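# Lean wooden sticks into a ring over the well

## Task

Around the centre of the square well (scene origin x=0, y=0, sides parallel to x and y, nothing beneath but floor), arrange wooden sticks into a closed ring. Each stick must have one end resting on a desk and its other end resting on the next stick, and sticks may overhang the well. The desks carry arm1 at about (+0.22, +0.56, 0.72) m facing -90°, arm2 at (-0.52, +0.50, 0.72) facing -90°, arm3 at (-0.22, -0.56, 0.72) facing +90° and arm4 at (+0.52, -0.50, 0.72) facing +90°, with headings measured counter-clockwise from +x. Any number of arms may help. The ring has to stand without any robot supporting it, and at the end every gripper must have released and the arms must be moved away from it.

## Robot and tools

Setup. Four identical i2rt Big YAM arms (arm1, arm2, arm3, arm4), each with six revolute joints, a two-finger gripper and a wrist camera sitting above the hand. A fixed room camera, cam_high, views the scene. Everything shares one scene frame: origin on the floor, +z up, well centre at x=0, y=0. The hand point is midway between the fingertips; its z axis runs along the fingers and the fingers close along its y axis. Reach is roughly 1.0 m from the joint1 axis. No result line gives foot poses, so rely on the approximate bases listed in the task.

execute_actions. Argument actions is a list holding one action or nothing. The action is an object keyed by arm name; under each arm goes joints, an object of absolute joint targets (not offsets) by name. All named motions begin together and may finish at different times. Names, units and ranges:
- joint1_rad: -2.879 to 2.879 rad, rotation about the foot, positive counter-clockwise seen from above; 0 points the arm along its foot heading.
- joint2_rad: 0 to 3.141 rad, shoulder; 0 has the upper arm lying back roughly level, increasing raises it then tips it forward.
- joint3_rad: 0 to 3.019 rad, elbow; 0 is fully folded, increasing opens it.
- joint4_rad: -1.692 to 1.57 rad, hand pitch; positive tilts fingers up.
- joint5_rad: -1.57 to 1.57 rad, sideways hand swing; positive toward the arm's right.
- joint6_rad: -2.094 to 2.094 rad, hand roll; positive clockwise viewed from behind.
- gripper_m: 0 to 0.093 m, fingertip separation (a target width, not a change).
Completion tolerances are ±0.045, 0.14, 0.09, 0.055, 0.03, 0.035 rad and ±0.003 m respectively. One action runs at most 15 s. Any unknown key or out-of-range number rejects the whole call and nothing moves. An arm or joint left out can still be driving toward an earlier target. The optional cameras argument lists arm1_cam_wrist, arm2_cam_wrist, arm3_cam_wrist, arm4_cam_wrist, cam_high, or all; omitted/null/all means every camera, [] means none. An empty actions list only reports state and images.

wait: seconds from 0 to 10; no new command, the simulation keeps going, returns state and images. zoom_image: camera name plus region [x0, y0, x1, y1] in pixels of that camera's last full image, top-left is (0,0), box no larger than 504x504. Wrist images are 616x616 fisheye; cam_high is 896x504. read_manual only gives URDF licence text. finished_scene takes the current scene number and ends it permanently, after the robots hold the last command; only call it once the ring stands by itself.

Reading results. Each result gives per-robot state (joint_positions, hand pose) and images in the order of the pictures line. joint_status tells how each commanded joint ended: done; off_target (stopped short, maybe still pushing); contact_stop or time_out (target dropped, holds where it stopped, though a timed-out joint may keep a nearby target and keep pushing); not_followed, meaning a built-in self/arm collision check refused the arm's targets (a cause line usually explains) while any gripper target still executed; a refused arm may retry those targets on later actions. on_its_own lists what the call did not command, where held at is the held target rather than the actual position. MOTOR HOT warns at 85 °C; at 100 °C an OVER-TEMPERATURE FAULT drops that arm and its gripper, and unfinished keys show limit_stop_at_motor_heat (resend the target). Any stop causes the rest of that reply's motion, wait and finish calls in the scene to be skipped.

Cautions. The arm keeps forcing against whatever it touches; relieve a stuck joint by commanding its reported position. Very small target changes may not move a joint. Because joints run at different speeds, the hand can sweep wide between postures, so stage big moves. Two arms pressing hard together ends the run; the collision check can be late and ignores fingers, gripper housings and wrist cameras. Objects touching robots are fine. Avoid drops, slips, slams and forceful shoving, never knock anything out of the work area, and expect occasional brief pushes on loose items. Holding loads heats motors, even while you think, since the simulation runs during your replies. Finish by opening grippers and retracting all arms clear of the sticks.

Each tool is called as name(argument=value, ...), one argument or row to a line, values as JSON.

## Session

execute_actions(
  actions=[],
)

Scene clock: 0.00 s.
arm1.joint_positions: joint1_rad=+0.088 joint2_rad=+0.485 joint3_rad=+1.353 joint4_rad=-1.506 joint5_rad=-0.091 joint6_rad=+0.125 gripper_m=+0.095
arm1.joint_status: not commanded
arm1.hand: x=+0.2494 y=+0.4013 z=+1.2961 quat_wxyz=(-0.378, -0.622, -0.640, +0.247) (m; scene frame)
arm2.joint_positions: joint1_rad=+0.214 joint2_rad=+0.534 joint3_rad=+1.448 joint4_rad=-1.462 joint5_rad=+0.110 joint6_rad=-0.390 gripper_m=+0.094
arm2.joint_status: not commanded
arm2.hand: x=-0.5051 y=+0.3246 z=+1.2856 quat_wxyz=(-0.278, -0.430, -0.759, +0.402) (m; scene frame)
arm3.joint_positions: joint1_rad=+0.149 joint2_rad=+0.563 joint3_rad=+1.381 joint4_rad=-1.324 joint5_rad=-0.283 joint6_rad=+0.407 gripper_m=+0.094
arm3.joint_status: not commanded
arm3.hand: x=-0.2918 y=-0.3593 z=+1.3635 quat_wxyz=(-0.132, +0.578, -0.631, -0.500) (m; scene frame)
arm4.joint_positions: joint1_rad=-0.331 joint2_rad=+0.473 joint3_rad=+1.449 joint4_rad=-1.284 joint5_rad=+0.179 joint6_rad=+0.095 gripper_m=+0.094
arm4.joint_status: not commanded
arm4.hand: x=+0.6013 y=-0.3632 z=+1.3322 quat_wxyz=(-0.508, +0.389, -0.702, -0.311) (m; scene frame)
pictures: arm1_cam_wrist, arm2_cam_wrist, arm3_cam_wrist, arm4_cam_wrist, cam_high
Images, in order (width x height): arm1_cam_wrist 616x616, arm2_cam_wrist 616x616, arm3_cam_wrist 616x616, arm4_cam_wrist 616x616, cam_high 896x504.

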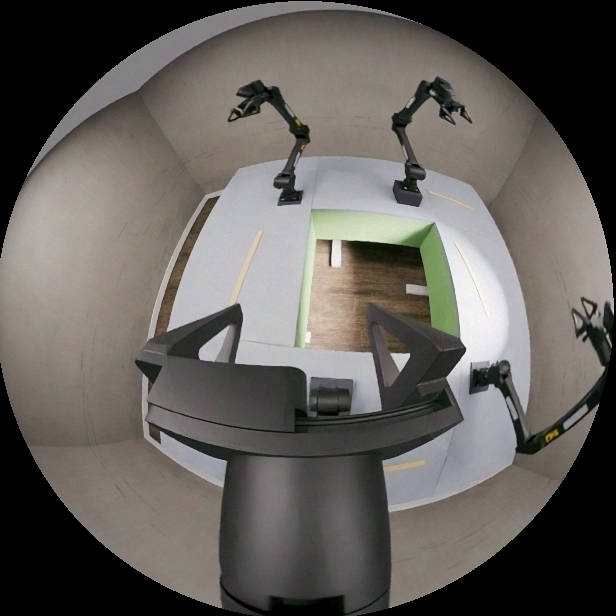

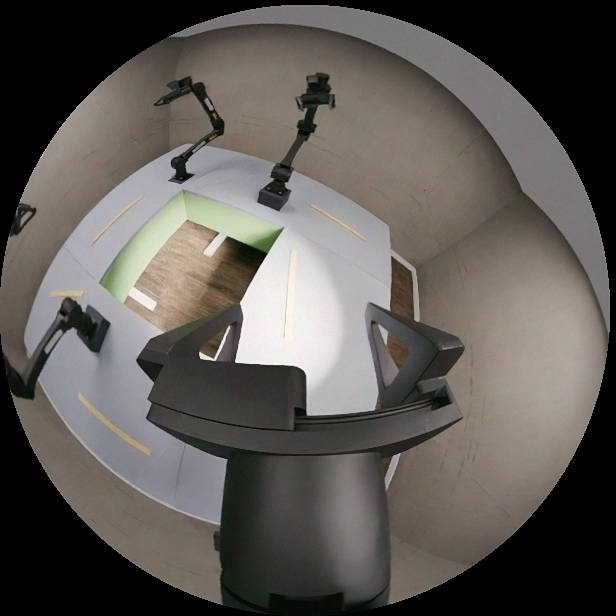

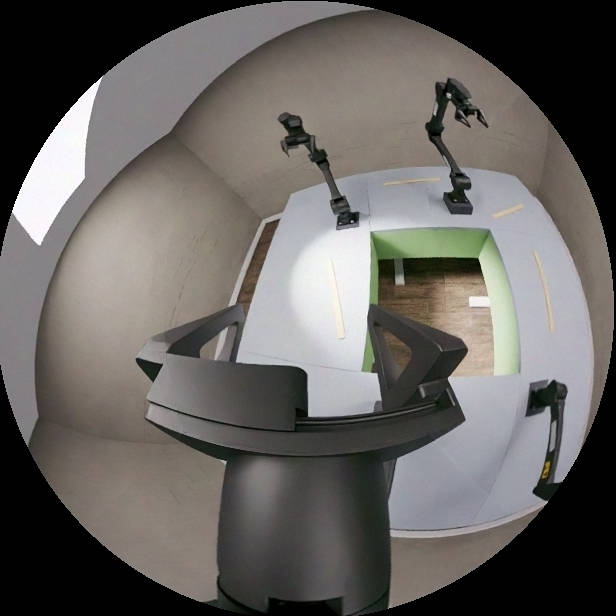

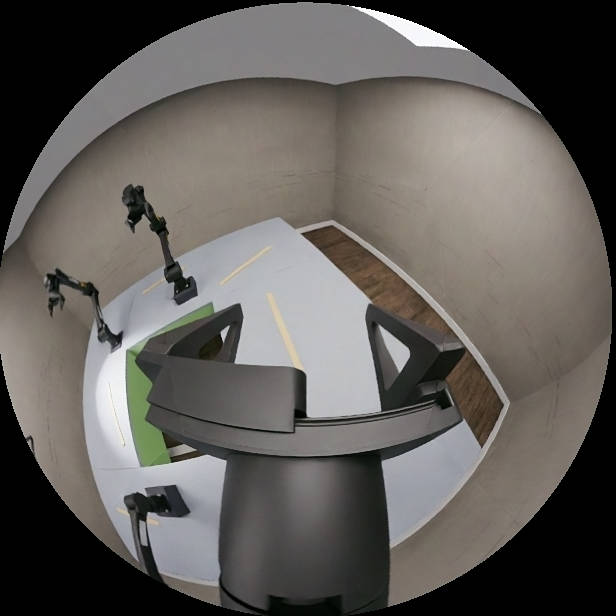

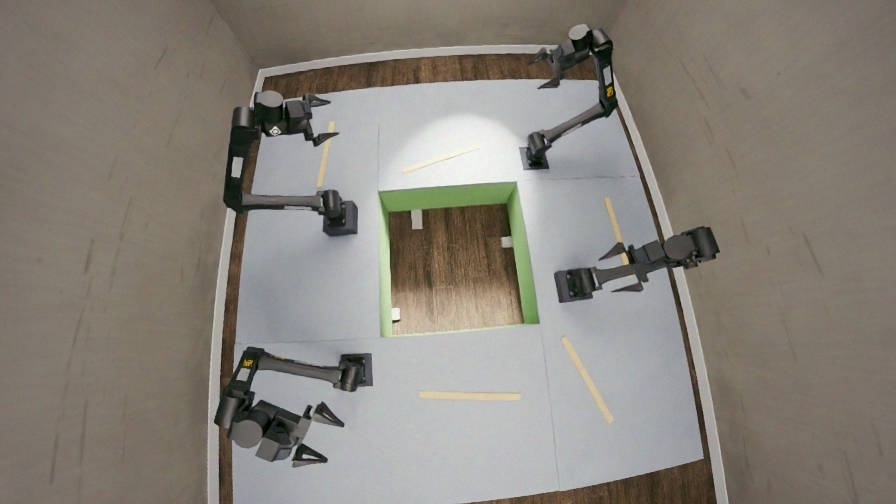

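zoom_image(
  camera="cam_high",
  region=[300, 100, 660, 300],
)

zoom_image(
  camera="cam_high",
  region=[320, 270, 680, 470],
)

Region (300, 100, 660, 300) of cam_high's 896x504 image, scaled by 1.400, with more detail than that image has.

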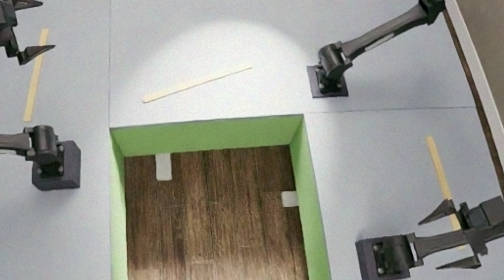

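Region (320, 270, 680, 470) of cam_high's 896x504 image, scaled by 1.400, with more detail than that image has.

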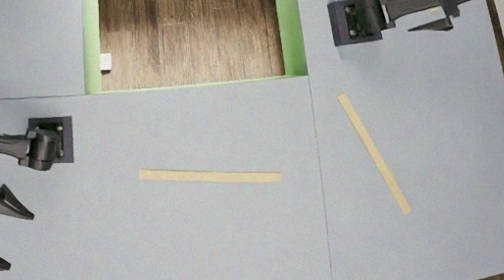

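zoom_image(
  camera="cam_high",
  region=[360, 130, 560, 230],
)

zoom_image(
  camera="cam_high",
  region=[330, 310, 480, 410],
)

zoom_image(
  camera="cam_high",
  region=[480, 300, 630, 440],
)

zoom_image(
  camera="cam_high",
  region=[280, 100, 400, 250],
)

zoom_image(
  camera="cam_high",
  region=[540, 170, 670, 320],
)

Region (360, 130, 560, 230) of cam_high's 896x504 image, scaled by 2.520, with more detail than that image has.

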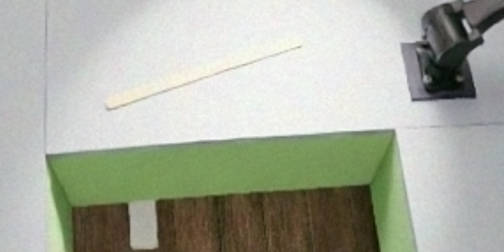

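Region (330, 310, 480, 410) of cam_high's 896x504 image, scaled by 3.360, with more detail than that image has.

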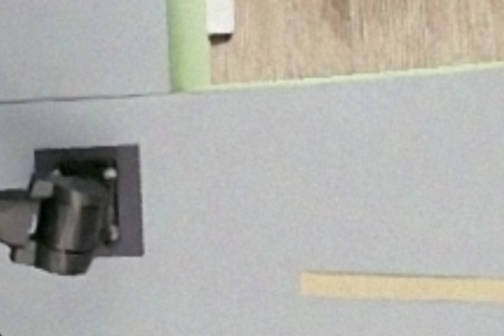

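Region (480, 300, 630, 440) of cam_high's 896x504 image, scaled by 3.360, with more detail than that image has; it fills the top 470 rows of this view, and the rest is white.

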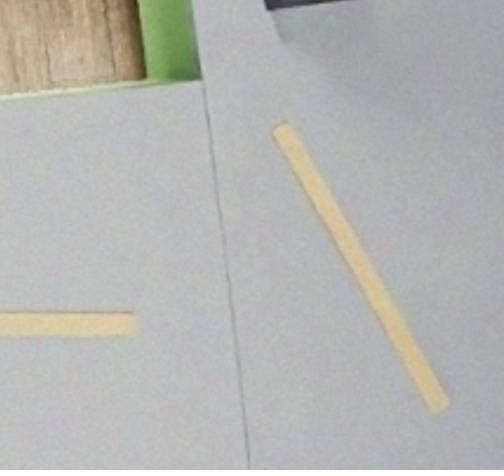

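Region (280, 100, 400, 250) of cam_high's 896x504 image, scaled by 3.360, with more detail than that image has; it fills the left 403 columns of this view, and the rest is white.

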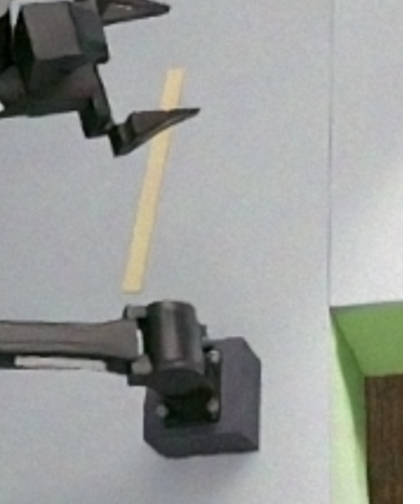

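Region (540, 170, 670, 320) of cam_high's 896x504 image, scaled by 3.360, with more detail than that image has; it fills the left 437 columns of this view, and the rest is white.

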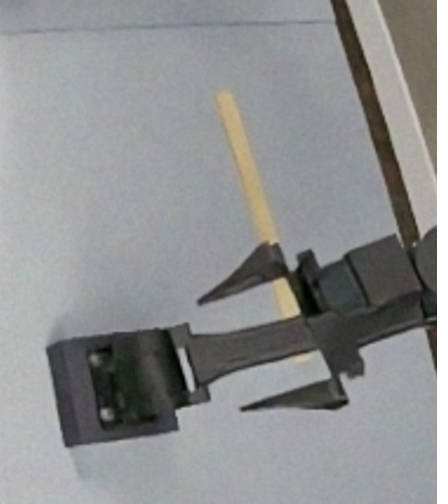

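execute_actions(
  actions=[
    {"arm1":{"joints":{"joint1_rad":1.531,"joint2_rad":1.566,"joint3_rad":0.864,"joint4_rad":-0.868,"joint5_rad":0,"joint6_rad":-0.454,"gripper_m":0.06}},"arm2":{"joints":{"joint1_rad":-0.097,"joint2_rad":1.656,"joint3_rad":1.15,"joint4_rad":-1.065,"joint5_rad":0,"joint6_rad":-0.37,"gripper_m":0.06}},"arm3":{"joints":{"joint1_rad":1.93,"joint2_rad":1.695,"joint3_rad":0.938,"joint4_rad":-0.814,"joint5_rad":0,"joint6_rad":0.443,"gripper_m":0.06}},"arm4":{"joints":{"joint1_rad":-0.287,"joint2_rad":1.693,"joint3_rad":1.208,"joint4_rad":-1.086,"joint5_rad":0,"joint6_rad":-0.173,"gripper_m":0.06}}},
  ],
)

Scene clock: 121.93 s.
arm1.joint_positions: joint1_rad=+1.531 joint2_rad=+1.564 joint3_rad=+0.869 joint4_rad=-0.880 joint5_rad=+0.000 joint6_rad=-0.444 gripper_m=+0.060
arm1.joint_status: all done
arm1.hand: x=+0.5968 y=+0.5518 z=+0.8031 quat_wxyz=(+0.001, +0.210, -0.978, +0.001) (m; scene frame)
arm2.joint_positions: joint1_rad=-0.089 joint2_rad=+1.647 joint3_rad=+1.155 joint4_rad=-1.076 joint5_rad=+0.002 joint6_rad=-0.377 gripper_m=+0.060
arm2.joint_status: all done
arm2.hand: x=-0.5612 y=+0.0458 z=+0.8039 quat_wxyz=(-0.001, -0.598, -0.802, -0.002) (m; scene frame)
arm3.joint_positions: joint1_rad=+1.932 joint2_rad=+1.693 joint3_rad=+0.948 joint4_rad=-0.817 joint5_rad=+0.000 joint6_rad=+0.429 gripper_m=+0.060
arm3.joint_status: all done
arm3.hand: x=-0.6070 y=-0.7112 z=+0.8082 quat_wxyz=(+0.004, +1.000, -0.029, -0.008) (m; scene frame)
arm4.joint_positions: joint1_rad=-0.301 joint2_rad=+1.701 joint3_rad=+1.211 joint4_rad=-1.097 joint5_rad=+0.003 joint6_rad=-0.162 gripper_m=+0.060
arm4.joint_status: all done
arm4.hand: x=+0.6600 y=-0.0506 z=+0.8005 quat_wxyz=(+0.003, +0.657, -0.754, +0.002) (m; scene frame)
pictures: arm1_cam_wrist, arm2_cam_wrist, arm3_cam_wrist, arm4_cam_wrist, cam_high
Images, in order (width x height): arm1_cam_wrist 616x616, arm2_cam_wrist 616x616, arm3_cam_wrist 616x616, arm4_cam_wrist 616x616, cam_high 896x504.

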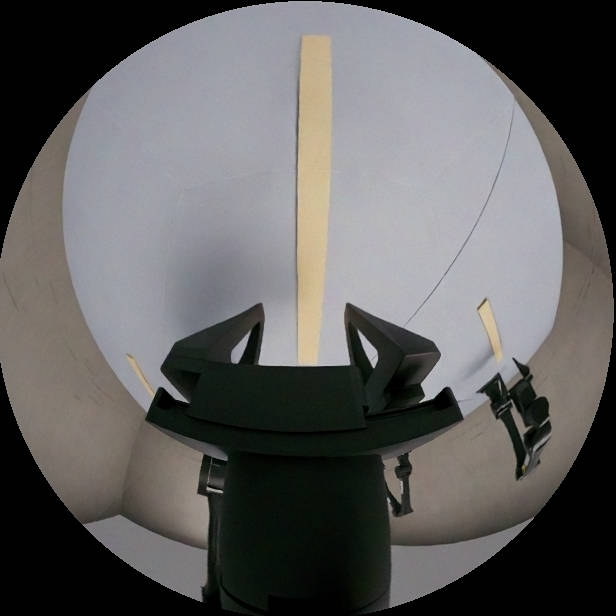

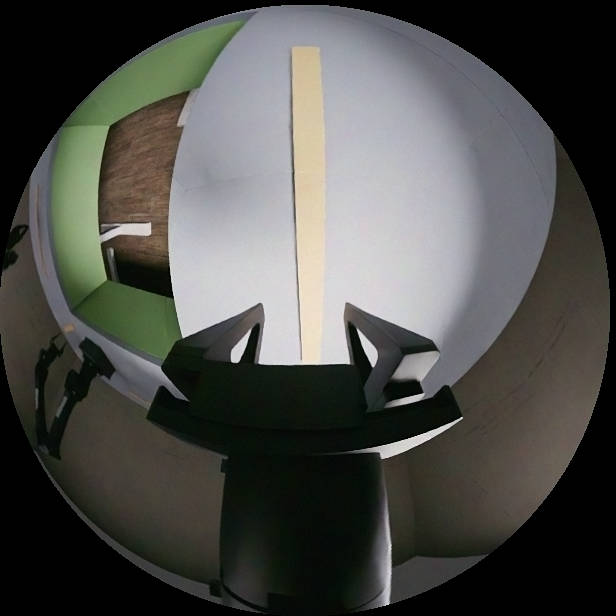

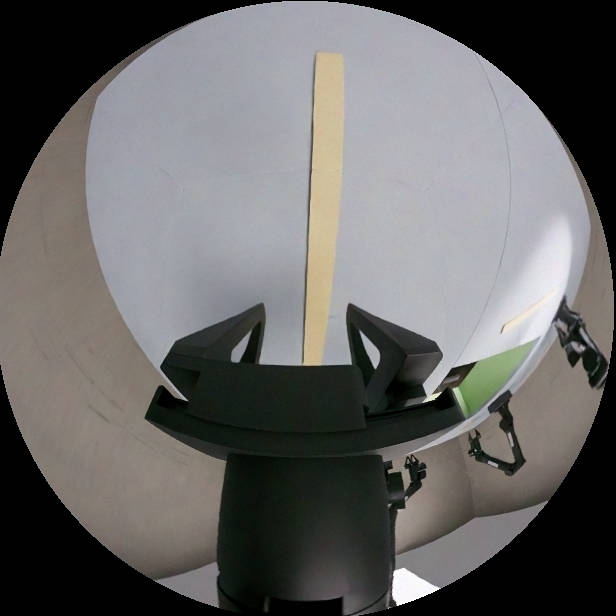

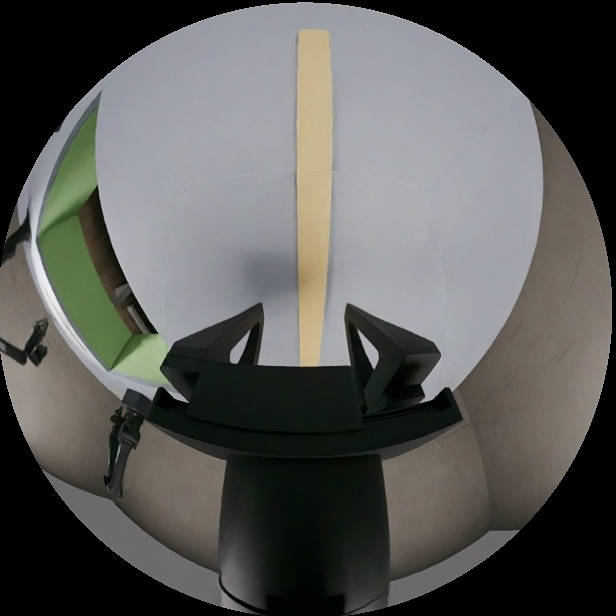

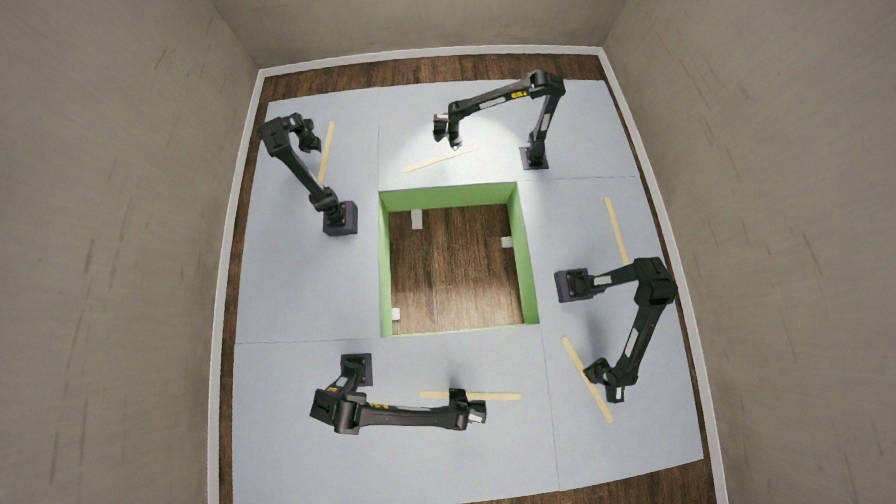

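execute_actions(
  actions=[
    {"arm1":{"joints":{"joint1_rad":1.508,"joint2_rad":1.692,"joint3_rad":0.816,"joint4_rad":-0.69,"gripper_m":0.07}},"arm2":{"joints":{"joint1_rad":-0.112,"joint2_rad":1.742,"joint3_rad":1.085,"joint4_rad":-0.91,"joint6_rad":-0.41,"gripper_m":0.07}},"arm3":{"joints":{"joint1_rad":1.888,"joint2_rad":1.814,"joint3_rad":0.892,"joint4_rad":-0.66,"gripper_m":0.07}},"arm4":{"joints":{"joint1_rad":-0.325,"joint2_rad":1.772,"joint3_rad":1.145,"joint4_rad":-0.935,"joint6_rad":-0.19,"gripper_m":0.07}}},
  ],
)

Scene clock: 143.67 s.
arm1.joint_positions: joint1_rad=+1.520 joint2_rad=+1.699 joint3_rad=+0.818 joint4_rad=-0.704 joint5_rad=+0.000 joint6_rad=-0.444 gripper_m=+0.070
arm1.joint_status: all done
arm1.hand: x=+0.5943 y=+0.5477 z=+0.7408 quat_wxyz=(+0.006, +0.205, -0.979, +0.000) (m; scene frame)
arm2.joint_positions: joint1_rad=-0.100 joint2_rad=+1.737 joint3_rad=+1.087 joint4_rad=-0.921 joint5_rad=+0.002 joint6_rad=-0.402 gripper_m=+0.070
arm2.joint_status: all done
arm2.hand: x=-0.5656 y=+0.0469 z=+0.7427 quat_wxyz=(+0.000, -0.592, -0.806, -0.003) (m; scene frame)
arm3.joint_positions: joint1_rad=+1.892 joint2_rad=+1.819 joint3_rad=+0.896 joint4_rad=-0.670 joint5_rad=+0.000 joint6_rad=+0.429 gripper_m=+0.070
arm3.joint_status: all done
arm3.hand: x=-0.6014 y=-0.6914 z=+0.7451 quat_wxyz=(-0.001, +0.999, -0.049, +0.006) (m; scene frame)
arm4.joint_positions: joint1_rad=-0.310 joint2_rad=+1.782 joint3_rad=+1.149 joint4_rad=-0.949 joint5_rad=+0.003 joint6_rad=-0.180 gripper_m=+0.070
arm4.joint_status: all done
arm4.hand: x=+0.6645 y=-0.0501 z=+0.7437 quat_wxyz=(+0.001, +0.660, -0.751, +0.001) (m; scene frame)
pictures: arm1_cam_wrist, arm2_cam_wrist, arm3_cam_wrist, arm4_cam_wrist, cam_high
Images, in order (width x height): arm1_cam_wrist 616x616, arm2_cam_wrist 616x616, arm3_cam_wrist 616x616, arm4_cam_wrist 616x616, cam_high 896x504.

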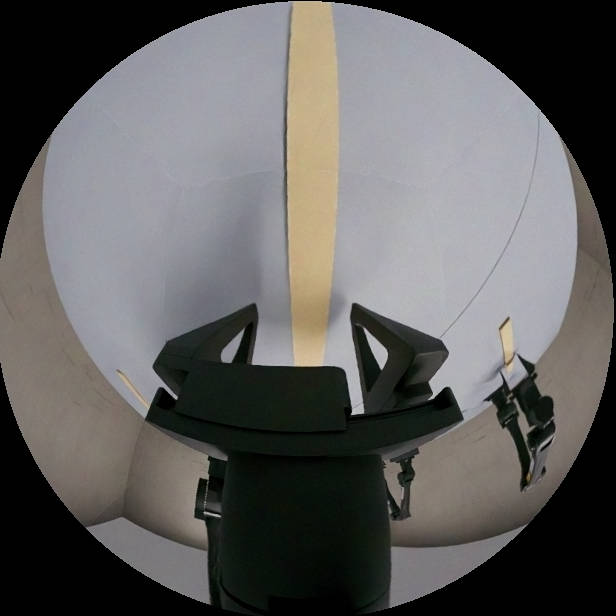

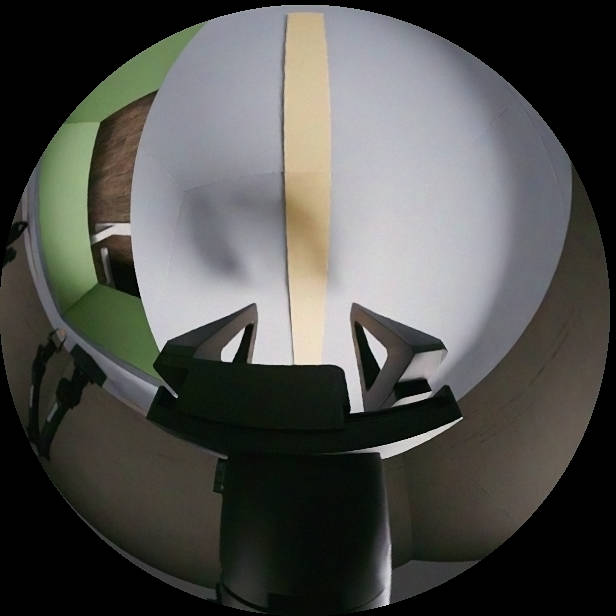

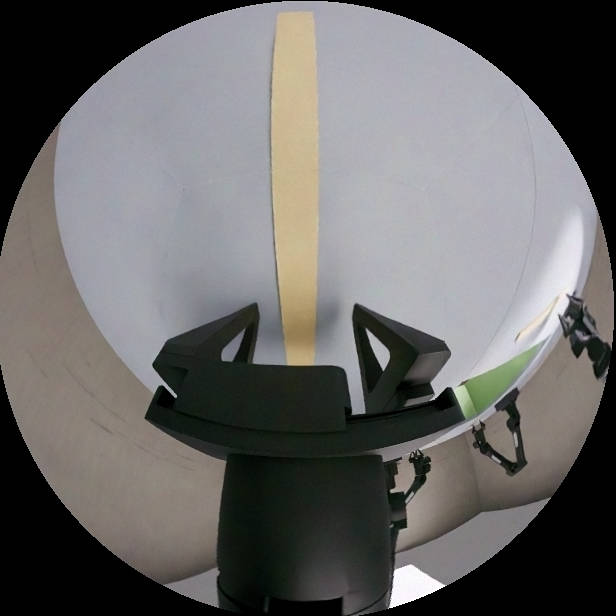

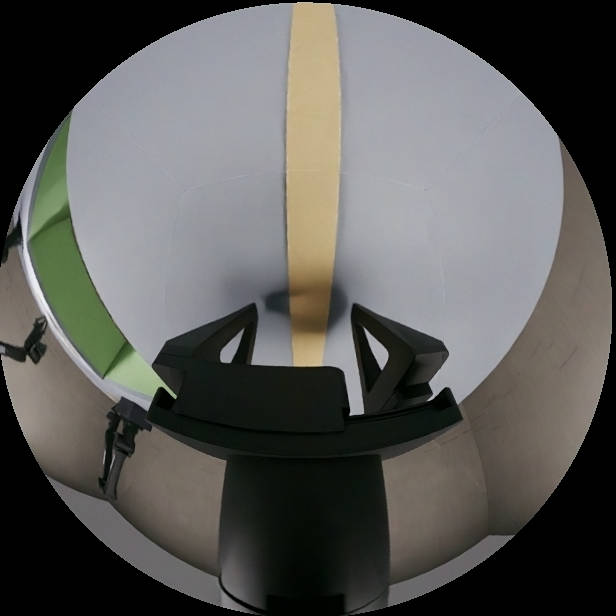

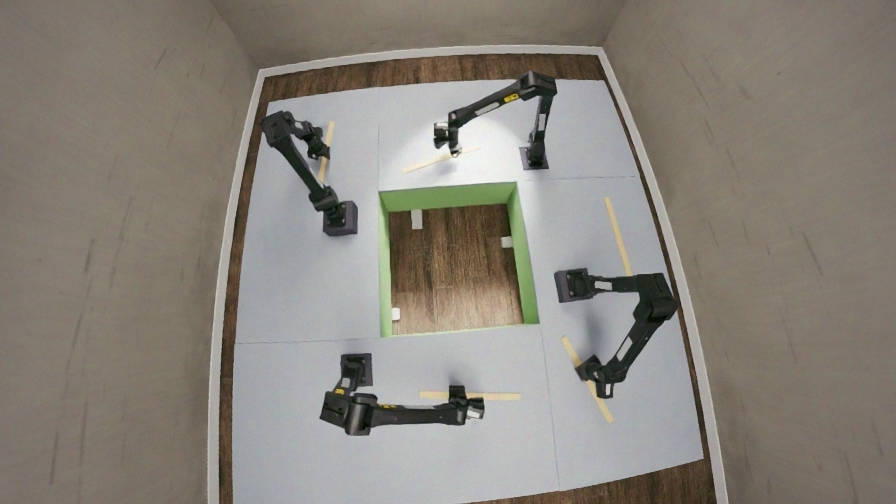

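execute_actions(
  actions=[
    {"arm1":{"joints":{"joint2_rad":1.718,"joint3_rad":0.808,"joint4_rad":-0.645}},"arm2":{"joints":{"joint2_rad":1.775,"joint3_rad":1.06,"joint4_rad":-0.853}},"arm3":{"joints":{"joint2_rad":1.848,"joint3_rad":0.88,"joint4_rad":-0.605}},"arm4":{"joints":{"joint2_rad":1.783,"joint3_rad":1.136,"joint4_rad":-0.915}}},
  ],
  cameras=["arm1_cam_wrist","arm2_cam_wrist","arm3_cam_wrist","arm4_cam_wrist"],
)

Scene clock: 160.53 s.
arm1.joint_positions: joint1_rad=+1.520 joint2_rad=+1.702 joint3_rad=+0.818 joint4_rad=-0.660 joint5_rad=+0.000 joint6_rad=-0.444 gripper_m=+0.070
arm1.joint_status: all done
arm1.hand: x=+0.6045 y=+0.5474 z=+0.7396 quat_wxyz=(-0.013, +0.205, -0.979, +0.004) (m; scene frame)
arm2.joint_positions: joint1_rad=-0.100 joint2_rad=+1.751 joint3_rad=+1.069 joint4_rad=-0.865 joint5_rad=+0.002 joint6_rad=-0.402 gripper_m=+0.070
arm2.joint_status: all done
arm2.hand: x=-0.5659 y=+0.0433 z=+0.7315 quat_wxyz=(-0.006, -0.592, -0.806, +0.007) (m; scene frame)
arm3.joint_positions: joint1_rad=+1.892 joint2_rad=+1.830 joint3_rad=+0.890 joint4_rad=-0.615 joint5_rad=+0.000 joint6_rad=+0.429 gripper_m=+0.070
arm3.joint_status: all done
arm3.hand: x=-0.6092 y=-0.6941 z=+0.7396 quat_wxyz=(+0.006, +0.999, -0.049, -0.011) (m; scene frame)
arm4.joint_positions: joint1_rad=-0.310 joint2_rad=+1.782 joint3_rad=+1.149 joint4_rad=-0.930 joint5_rad=+0.003 joint6_rad=-0.180 gripper_m=+0.070
arm4.joint_status: all done
arm4.hand: x=+0.6660 y=-0.0456 z=+0.7438 quat_wxyz=(-0.007, +0.660, -0.751, -0.004) (m; scene frame)
pictures: arm1_cam_wrist, arm2_cam_wrist, arm3_cam_wrist, arm4_cam_wrist
Images, in order (width x height): arm1_cam_wrist 616x616, arm2_cam_wrist 616x616, arm3_cam_wrist 616x616, arm4_cam_wrist 616x616.

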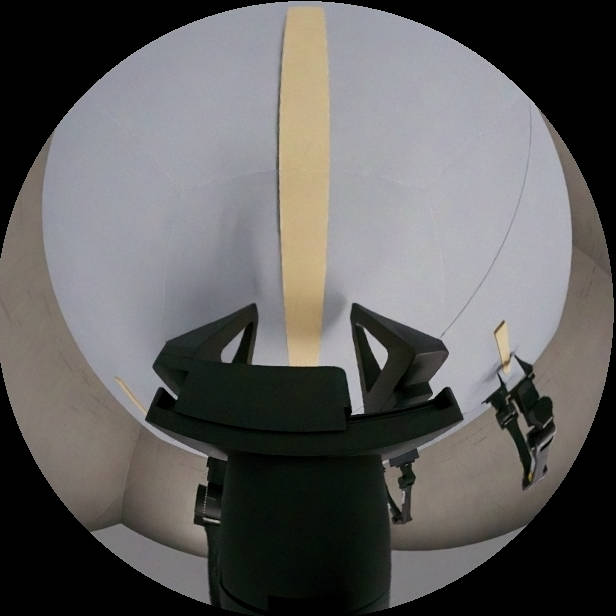

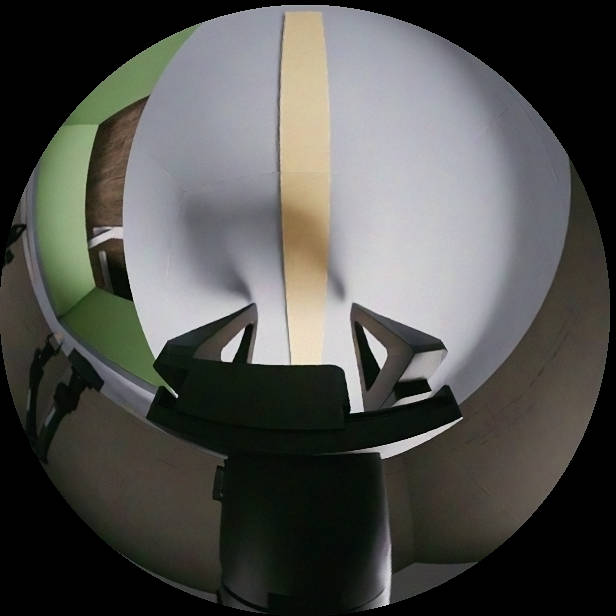

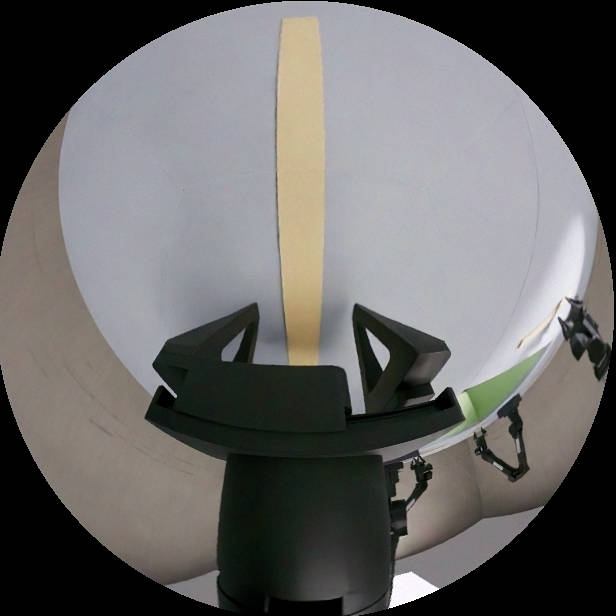

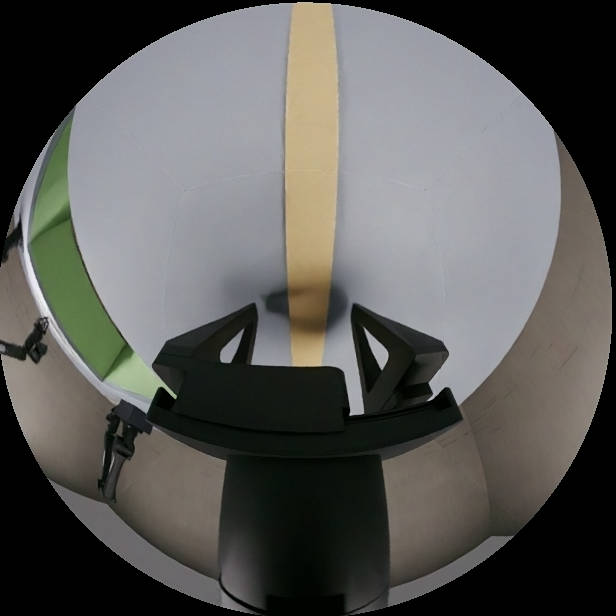

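execute_actions(
  actions=[
    {"arm1":{"joints":{"joint2_rad":1.75}},"arm2":{"joints":{"joint2_rad":1.80}},"arm3":{"joints":{"joint2_rad":1.885}},"arm4":{"joints":{"joint2_rad":1.82}}},
  ],
  cameras=["arm1_cam_wrist","arm2_cam_wrist","arm3_cam_wrist","arm4_cam_wrist"],
)

Scene clock: 169.97 s.
arm1.joint_positions: joint1_rad=+1.520 joint2_rad=+1.732 joint3_rad=+0.818 joint4_rad=-0.655 joint5_rad=+0.001 joint6_rad=-0.445 gripper_m=+0.070
arm1.joint_status: all done
arm1.hand: x=+0.6003 y=+0.5474 z=+0.7288 quat_wxyz=(-0.001, +0.205, -0.979, +0.002) (m; scene frame)
arm2.joint_positions: joint1_rad=-0.100 joint2_rad=+1.773 joint3_rad=+1.069 joint4_rad=-0.862 joint5_rad=+0.002 joint6_rad=-0.403 gripper_m=+0.070
arm2.joint_status: all done
arm2.hand: x=-0.5656 y=+0.0455 z=+0.7221 quat_wxyz=(-0.001, -0.592, -0.806, -0.001) (m; scene frame)
arm3.joint_positions: joint1_rad=+1.892 joint2_rad=+1.867 joint3_rad=+0.890 joint4_rad=-0.613 joint5_rad=+0.001 joint6_rad=+0.429 gripper_m=+0.070
arm3.joint_status: all done
arm3.hand: x=-0.6027 y=-0.6916 z=+0.7254 quat_wxyz=(-0.001, +0.999, -0.050, +0.004) (m; scene frame)
arm4.joint_positions: joint1_rad=-0.312 joint2_rad=+1.800 joint3_rad=+1.149 joint4_rad=-0.926 joint5_rad=+0.000 joint6_rad=-0.180 gripper_m=+0.070
arm4.joint_status: all done
arm4.hand: x=+0.6657 y=-0.0468 z=+0.7356 quat_wxyz=(-0.001, +0.660, -0.752, -0.002) (m; scene frame)
pictures: arm1_cam_wrist, arm2_cam_wrist, arm3_cam_wrist, arm4_cam_wrist
Images, in order (width x height): arm1_cam_wrist 616x616, arm2_cam_wrist 616x616, arm3_cam_wrist 616x616, arm4_cam_wrist 616x616.

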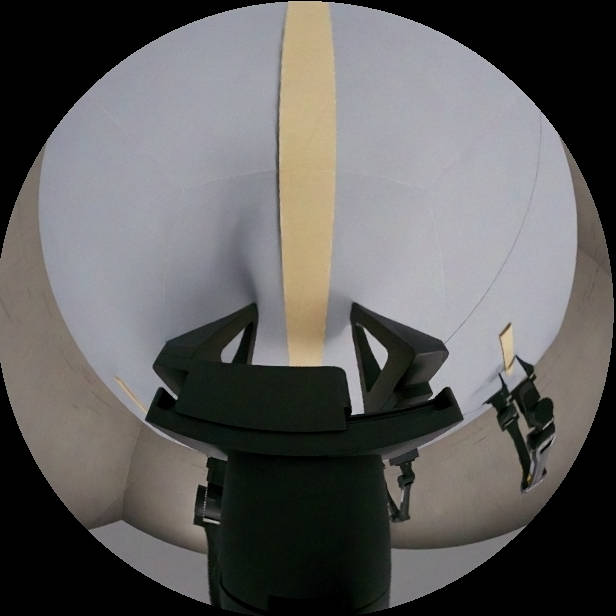

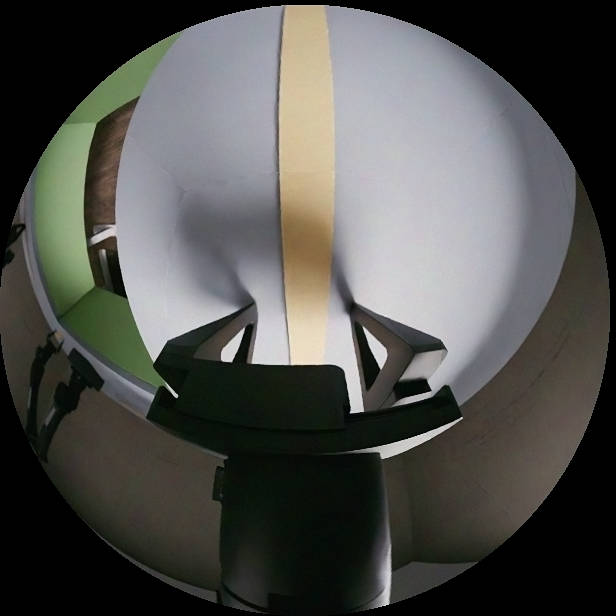

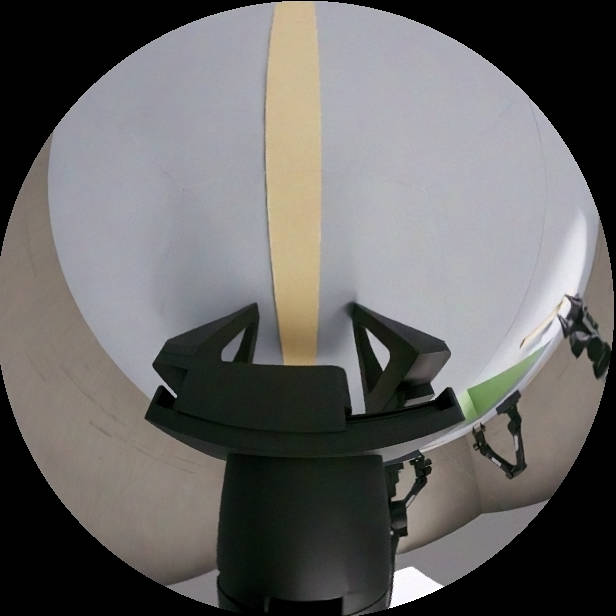

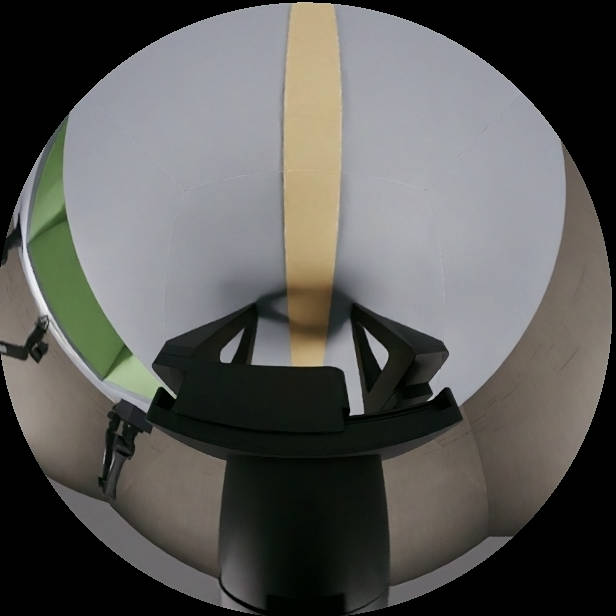

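execute_actions(
  actions=[
    {"arm1":{"joints":{"gripper_m":0.02}},"arm2":{"joints":{"gripper_m":0.02}},"arm3":{"joints":{"gripper_m":0.02}},"arm4":{"joints":{"gripper_m":0.02}}},
  ],
  cameras=["cam_high","arm3_cam_wrist"],
)

Scene clock: 176.27 s.
arm1.joint_positions: joint1_rad=+1.520 joint2_rad=+1.732 joint3_rad=+0.818 joint4_rad=-0.655 joint5_rad=+0.000 joint6_rad=-0.445 gripper_m=+0.028
arm1.joint_status: gripper_m off_target (ended at +0.028, target +0.020)
arm1.hand: x=+0.6004 y=+0.5475 z=+0.7288 quat_wxyz=(-0.001, +0.206, -0.979, +0.002) (m; scene frame)
arm2.joint_positions: joint1_rad=-0.100 joint2_rad=+1.773 joint3_rad=+1.069 joint4_rad=-0.862 joint5_rad=+0.002 joint6_rad=-0.403 gripper_m=+0.027
arm2.joint_status: gripper_m off_target (ended at +0.027, target +0.020)
arm2.hand: x=-0.5655 y=+0.0455 z=+0.7221 quat_wxyz=(-0.001, -0.592, -0.806, -0.001) (m; scene frame)
arm3.joint_positions: joint1_rad=+1.892 joint2_rad=+1.867 joint3_rad=+0.890 joint4_rad=-0.613 joint5_rad=+0.003 joint6_rad=+0.430 gripper_m=+0.027
arm3.joint_status: gripper_m off_target (ended at +0.027, target +0.020)
arm3.hand: x=-0.6028 y=-0.6913 z=+0.7254 quat_wxyz=(-0.002, +0.999, -0.050, +0.004) (m; scene frame)
arm4.joint_positions: joint1_rad=-0.312 joint2_rad=+1.800 joint3_rad=+1.149 joint4_rad=-0.926 joint5_rad=+0.000 joint6_rad=-0.181 gripper_m=+0.027
arm4.joint_status: gripper_m off_target (ended at +0.027, target +0.020)
arm4.hand: x=+0.6656 y=-0.0467 z=+0.7356 quat_wxyz=(-0.001, +0.660, -0.751, -0.002) (m; scene frame)
pictures: arm3_cam_wrist, cam_high
Images, in order (width x height): arm3_cam_wrist 616x616, cam_high 896x504.

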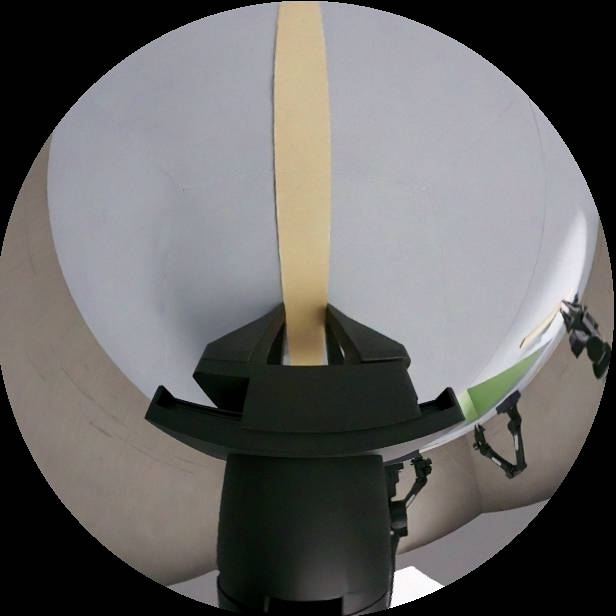

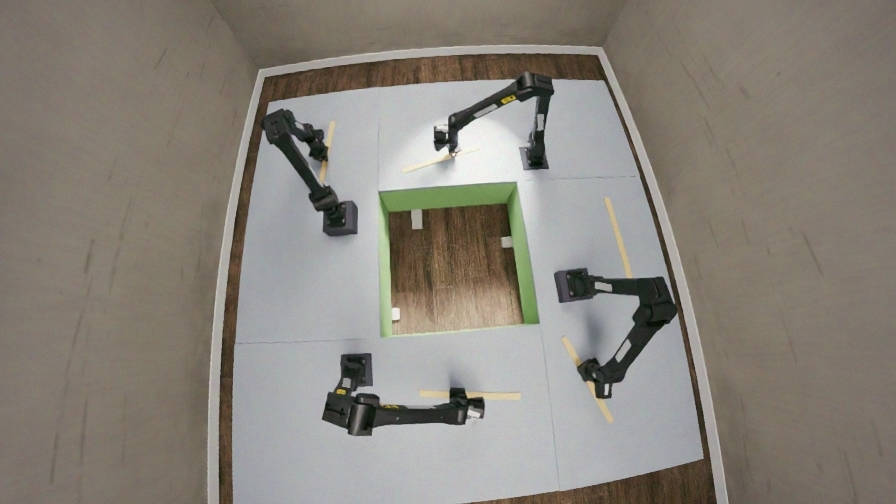

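execute_actions(
  actions=[
    {"arm1":{"joints":{"joint2_rad":1.52,"joint3_rad":0.87,"joint4_rad":-0.92}},"arm3":{"joints":{"joint2_rad":1.64,"joint3_rad":0.93,"joint4_rad":-0.87}},"arm2":{"joints":{"joint2_rad":1.773}},"arm4":{"joints":{"joint2_rad":1.80}}},
  ],
  cameras=[],
)

execute_actions(
  actions=[
    {"arm1":{"joints":{"joint6_rad":-1.5}},"arm3":{"joints":{"joint6_rad":-1.6}}},
  ],
  cameras=["cam_high","arm1_cam_wrist","arm3_cam_wrist"],
)

Scene clock: 241.60 s.
arm1.joint_positions: joint1_rad=+1.520 joint2_rad=+1.510 joint3_rad=+0.829 joint4_rad=-0.909 joint5_rad=+0.000 joint6_rad=-0.445 gripper_m=+0.028
arm1.joint_status: all done
arm1.hand: x=+0.5757 y=+0.5484 z=+0.8100 quat_wxyz=(+0.009, +0.206, -0.979, -0.001) (m; scene frame)
arm2.joint_positions: joint1_rad=-0.100 joint2_rad=+1.773 joint3_rad=+1.069 joint4_rad=-0.862 joint5_rad=+0.002 joint6_rad=-0.403 gripper_m=+0.027
arm2.joint_status: all done
arm2.hand: x=-0.5655 y=+0.0455 z=+0.7221 quat_wxyz=(-0.001, -0.592, -0.806, -0.001) (m; scene frame)
arm3.joint_positions: joint1_rad=+1.892 joint2_rad=+1.627 joint3_rad=+0.899 joint4_rad=-0.862 joint5_rad=+0.002 joint6_rad=+0.430 gripper_m=+0.027
arm3.joint_status: all done
arm3.hand: x=-0.5874 y=-0.6860 z=+0.8195 quat_wxyz=(-0.002, +0.999, -0.050, +0.004) (m; scene frame)
arm4.joint_positions: joint1_rad=-0.312 joint2_rad=+1.799 joint3_rad=+1.149 joint4_rad=-0.926 joint5_rad=+0.000 joint6_rad=-0.181 gripper_m=+0.027
arm4.joint_status: all done
arm4.hand: x=+0.6657 y=-0.0467 z=+0.7358 quat_wxyz=(-0.001, +0.660, -0.751, -0.002) (m; scene frame)
pictures: none
No camera images: the call's "cameras" was empty. Leave "cameras" out to get every camera's image.

Scene clock: 243.97 s.
arm1.joint_positions: joint1_rad=+1.520 joint2_rad=+1.510 joint3_rad=+0.829 joint4_rad=-0.909 joint5_rad=+0.000 joint6_rad=-1.490 gripper_m=+0.028
arm1.joint_status: all done
arm1.hand: x=+0.5757 y=+0.5484 z=+0.8100 quat_wxyz=(+0.007, +0.666, -0.746, -0.005) (m; scene frame)
arm2.joint_positions: joint1_rad=-0.100 joint2_rad=+1.773 joint3_rad=+1.069 joint4_rad=-0.862 joint5_rad=+0.002 joint6_rad=-0.403 gripper_m=+0.027
arm2.joint_status: not commanded
arm2.hand: x=-0.5655 y=+0.0455 z=+0.7221 quat_wxyz=(-0.001, -0.592, -0.806, -0.001) (m; scene frame)
arm3.joint_positions: joint1_rad=+1.892 joint2_rad=+1.627 joint3_rad=+0.899 joint4_rad=-0.862 joint5_rad=+0.002 joint6_rad=-1.585 gripper_m=+0.027
arm3.joint_status: all done
arm3.hand: x=-0.5874 y=-0.6860 z=+0.8195 quat_wxyz=(+0.003, +0.576, +0.818, +0.004) (m; scene frame)
arm4.joint_positions: joint1_rad=-0.312 joint2_rad=+1.799 joint3_rad=+1.149 joint4_rad=-0.926 joint5_rad=+0.000 joint6_rad=-0.181 gripper_m=+0.027
arm4.joint_status: not commanded
arm4.hand: x=+0.6657 y=-0.0467 z=+0.7358 quat_wxyz=(-0.001, +0.660, -0.751, -0.002) (m; scene frame)
pictures: arm1_cam_wrist, arm3_cam_wrist, cam_high
Images, in order (width x height): arm1_cam_wrist 616x616, arm3_cam_wrist 616x616, cam_high 896x504.

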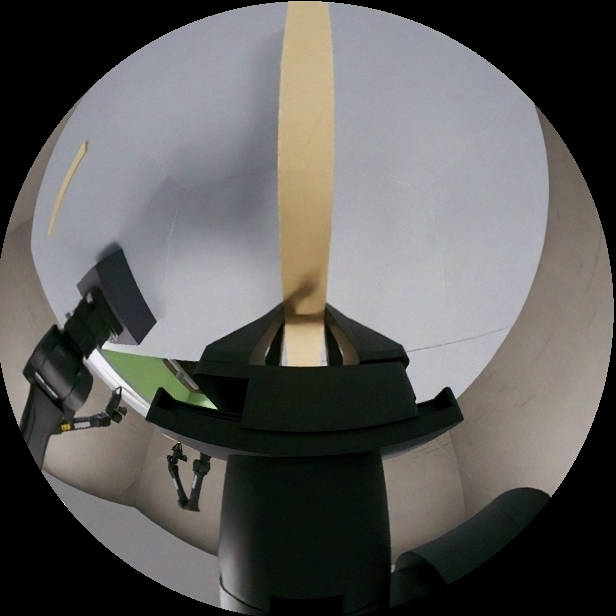

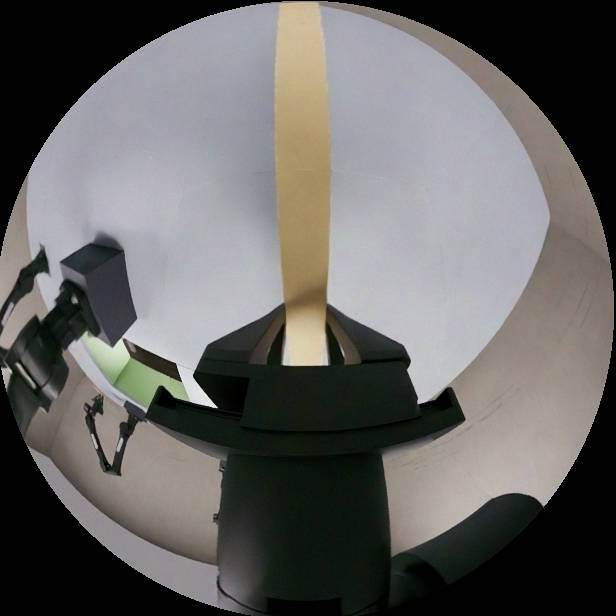

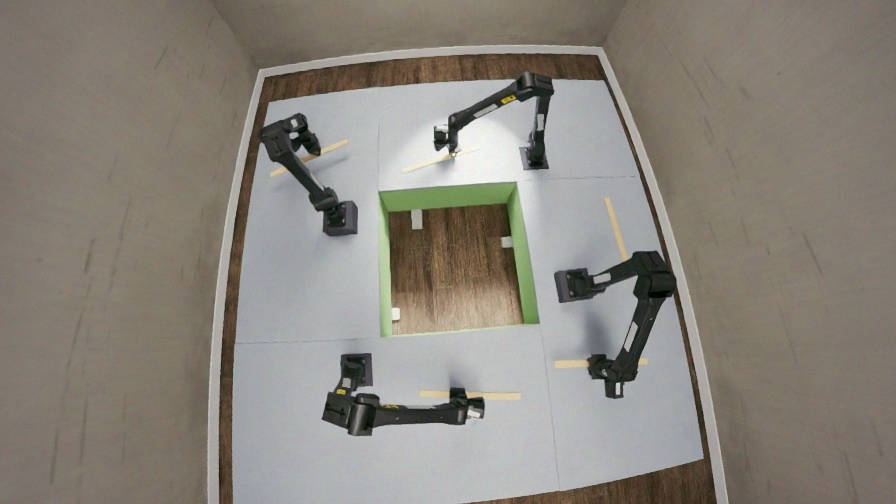

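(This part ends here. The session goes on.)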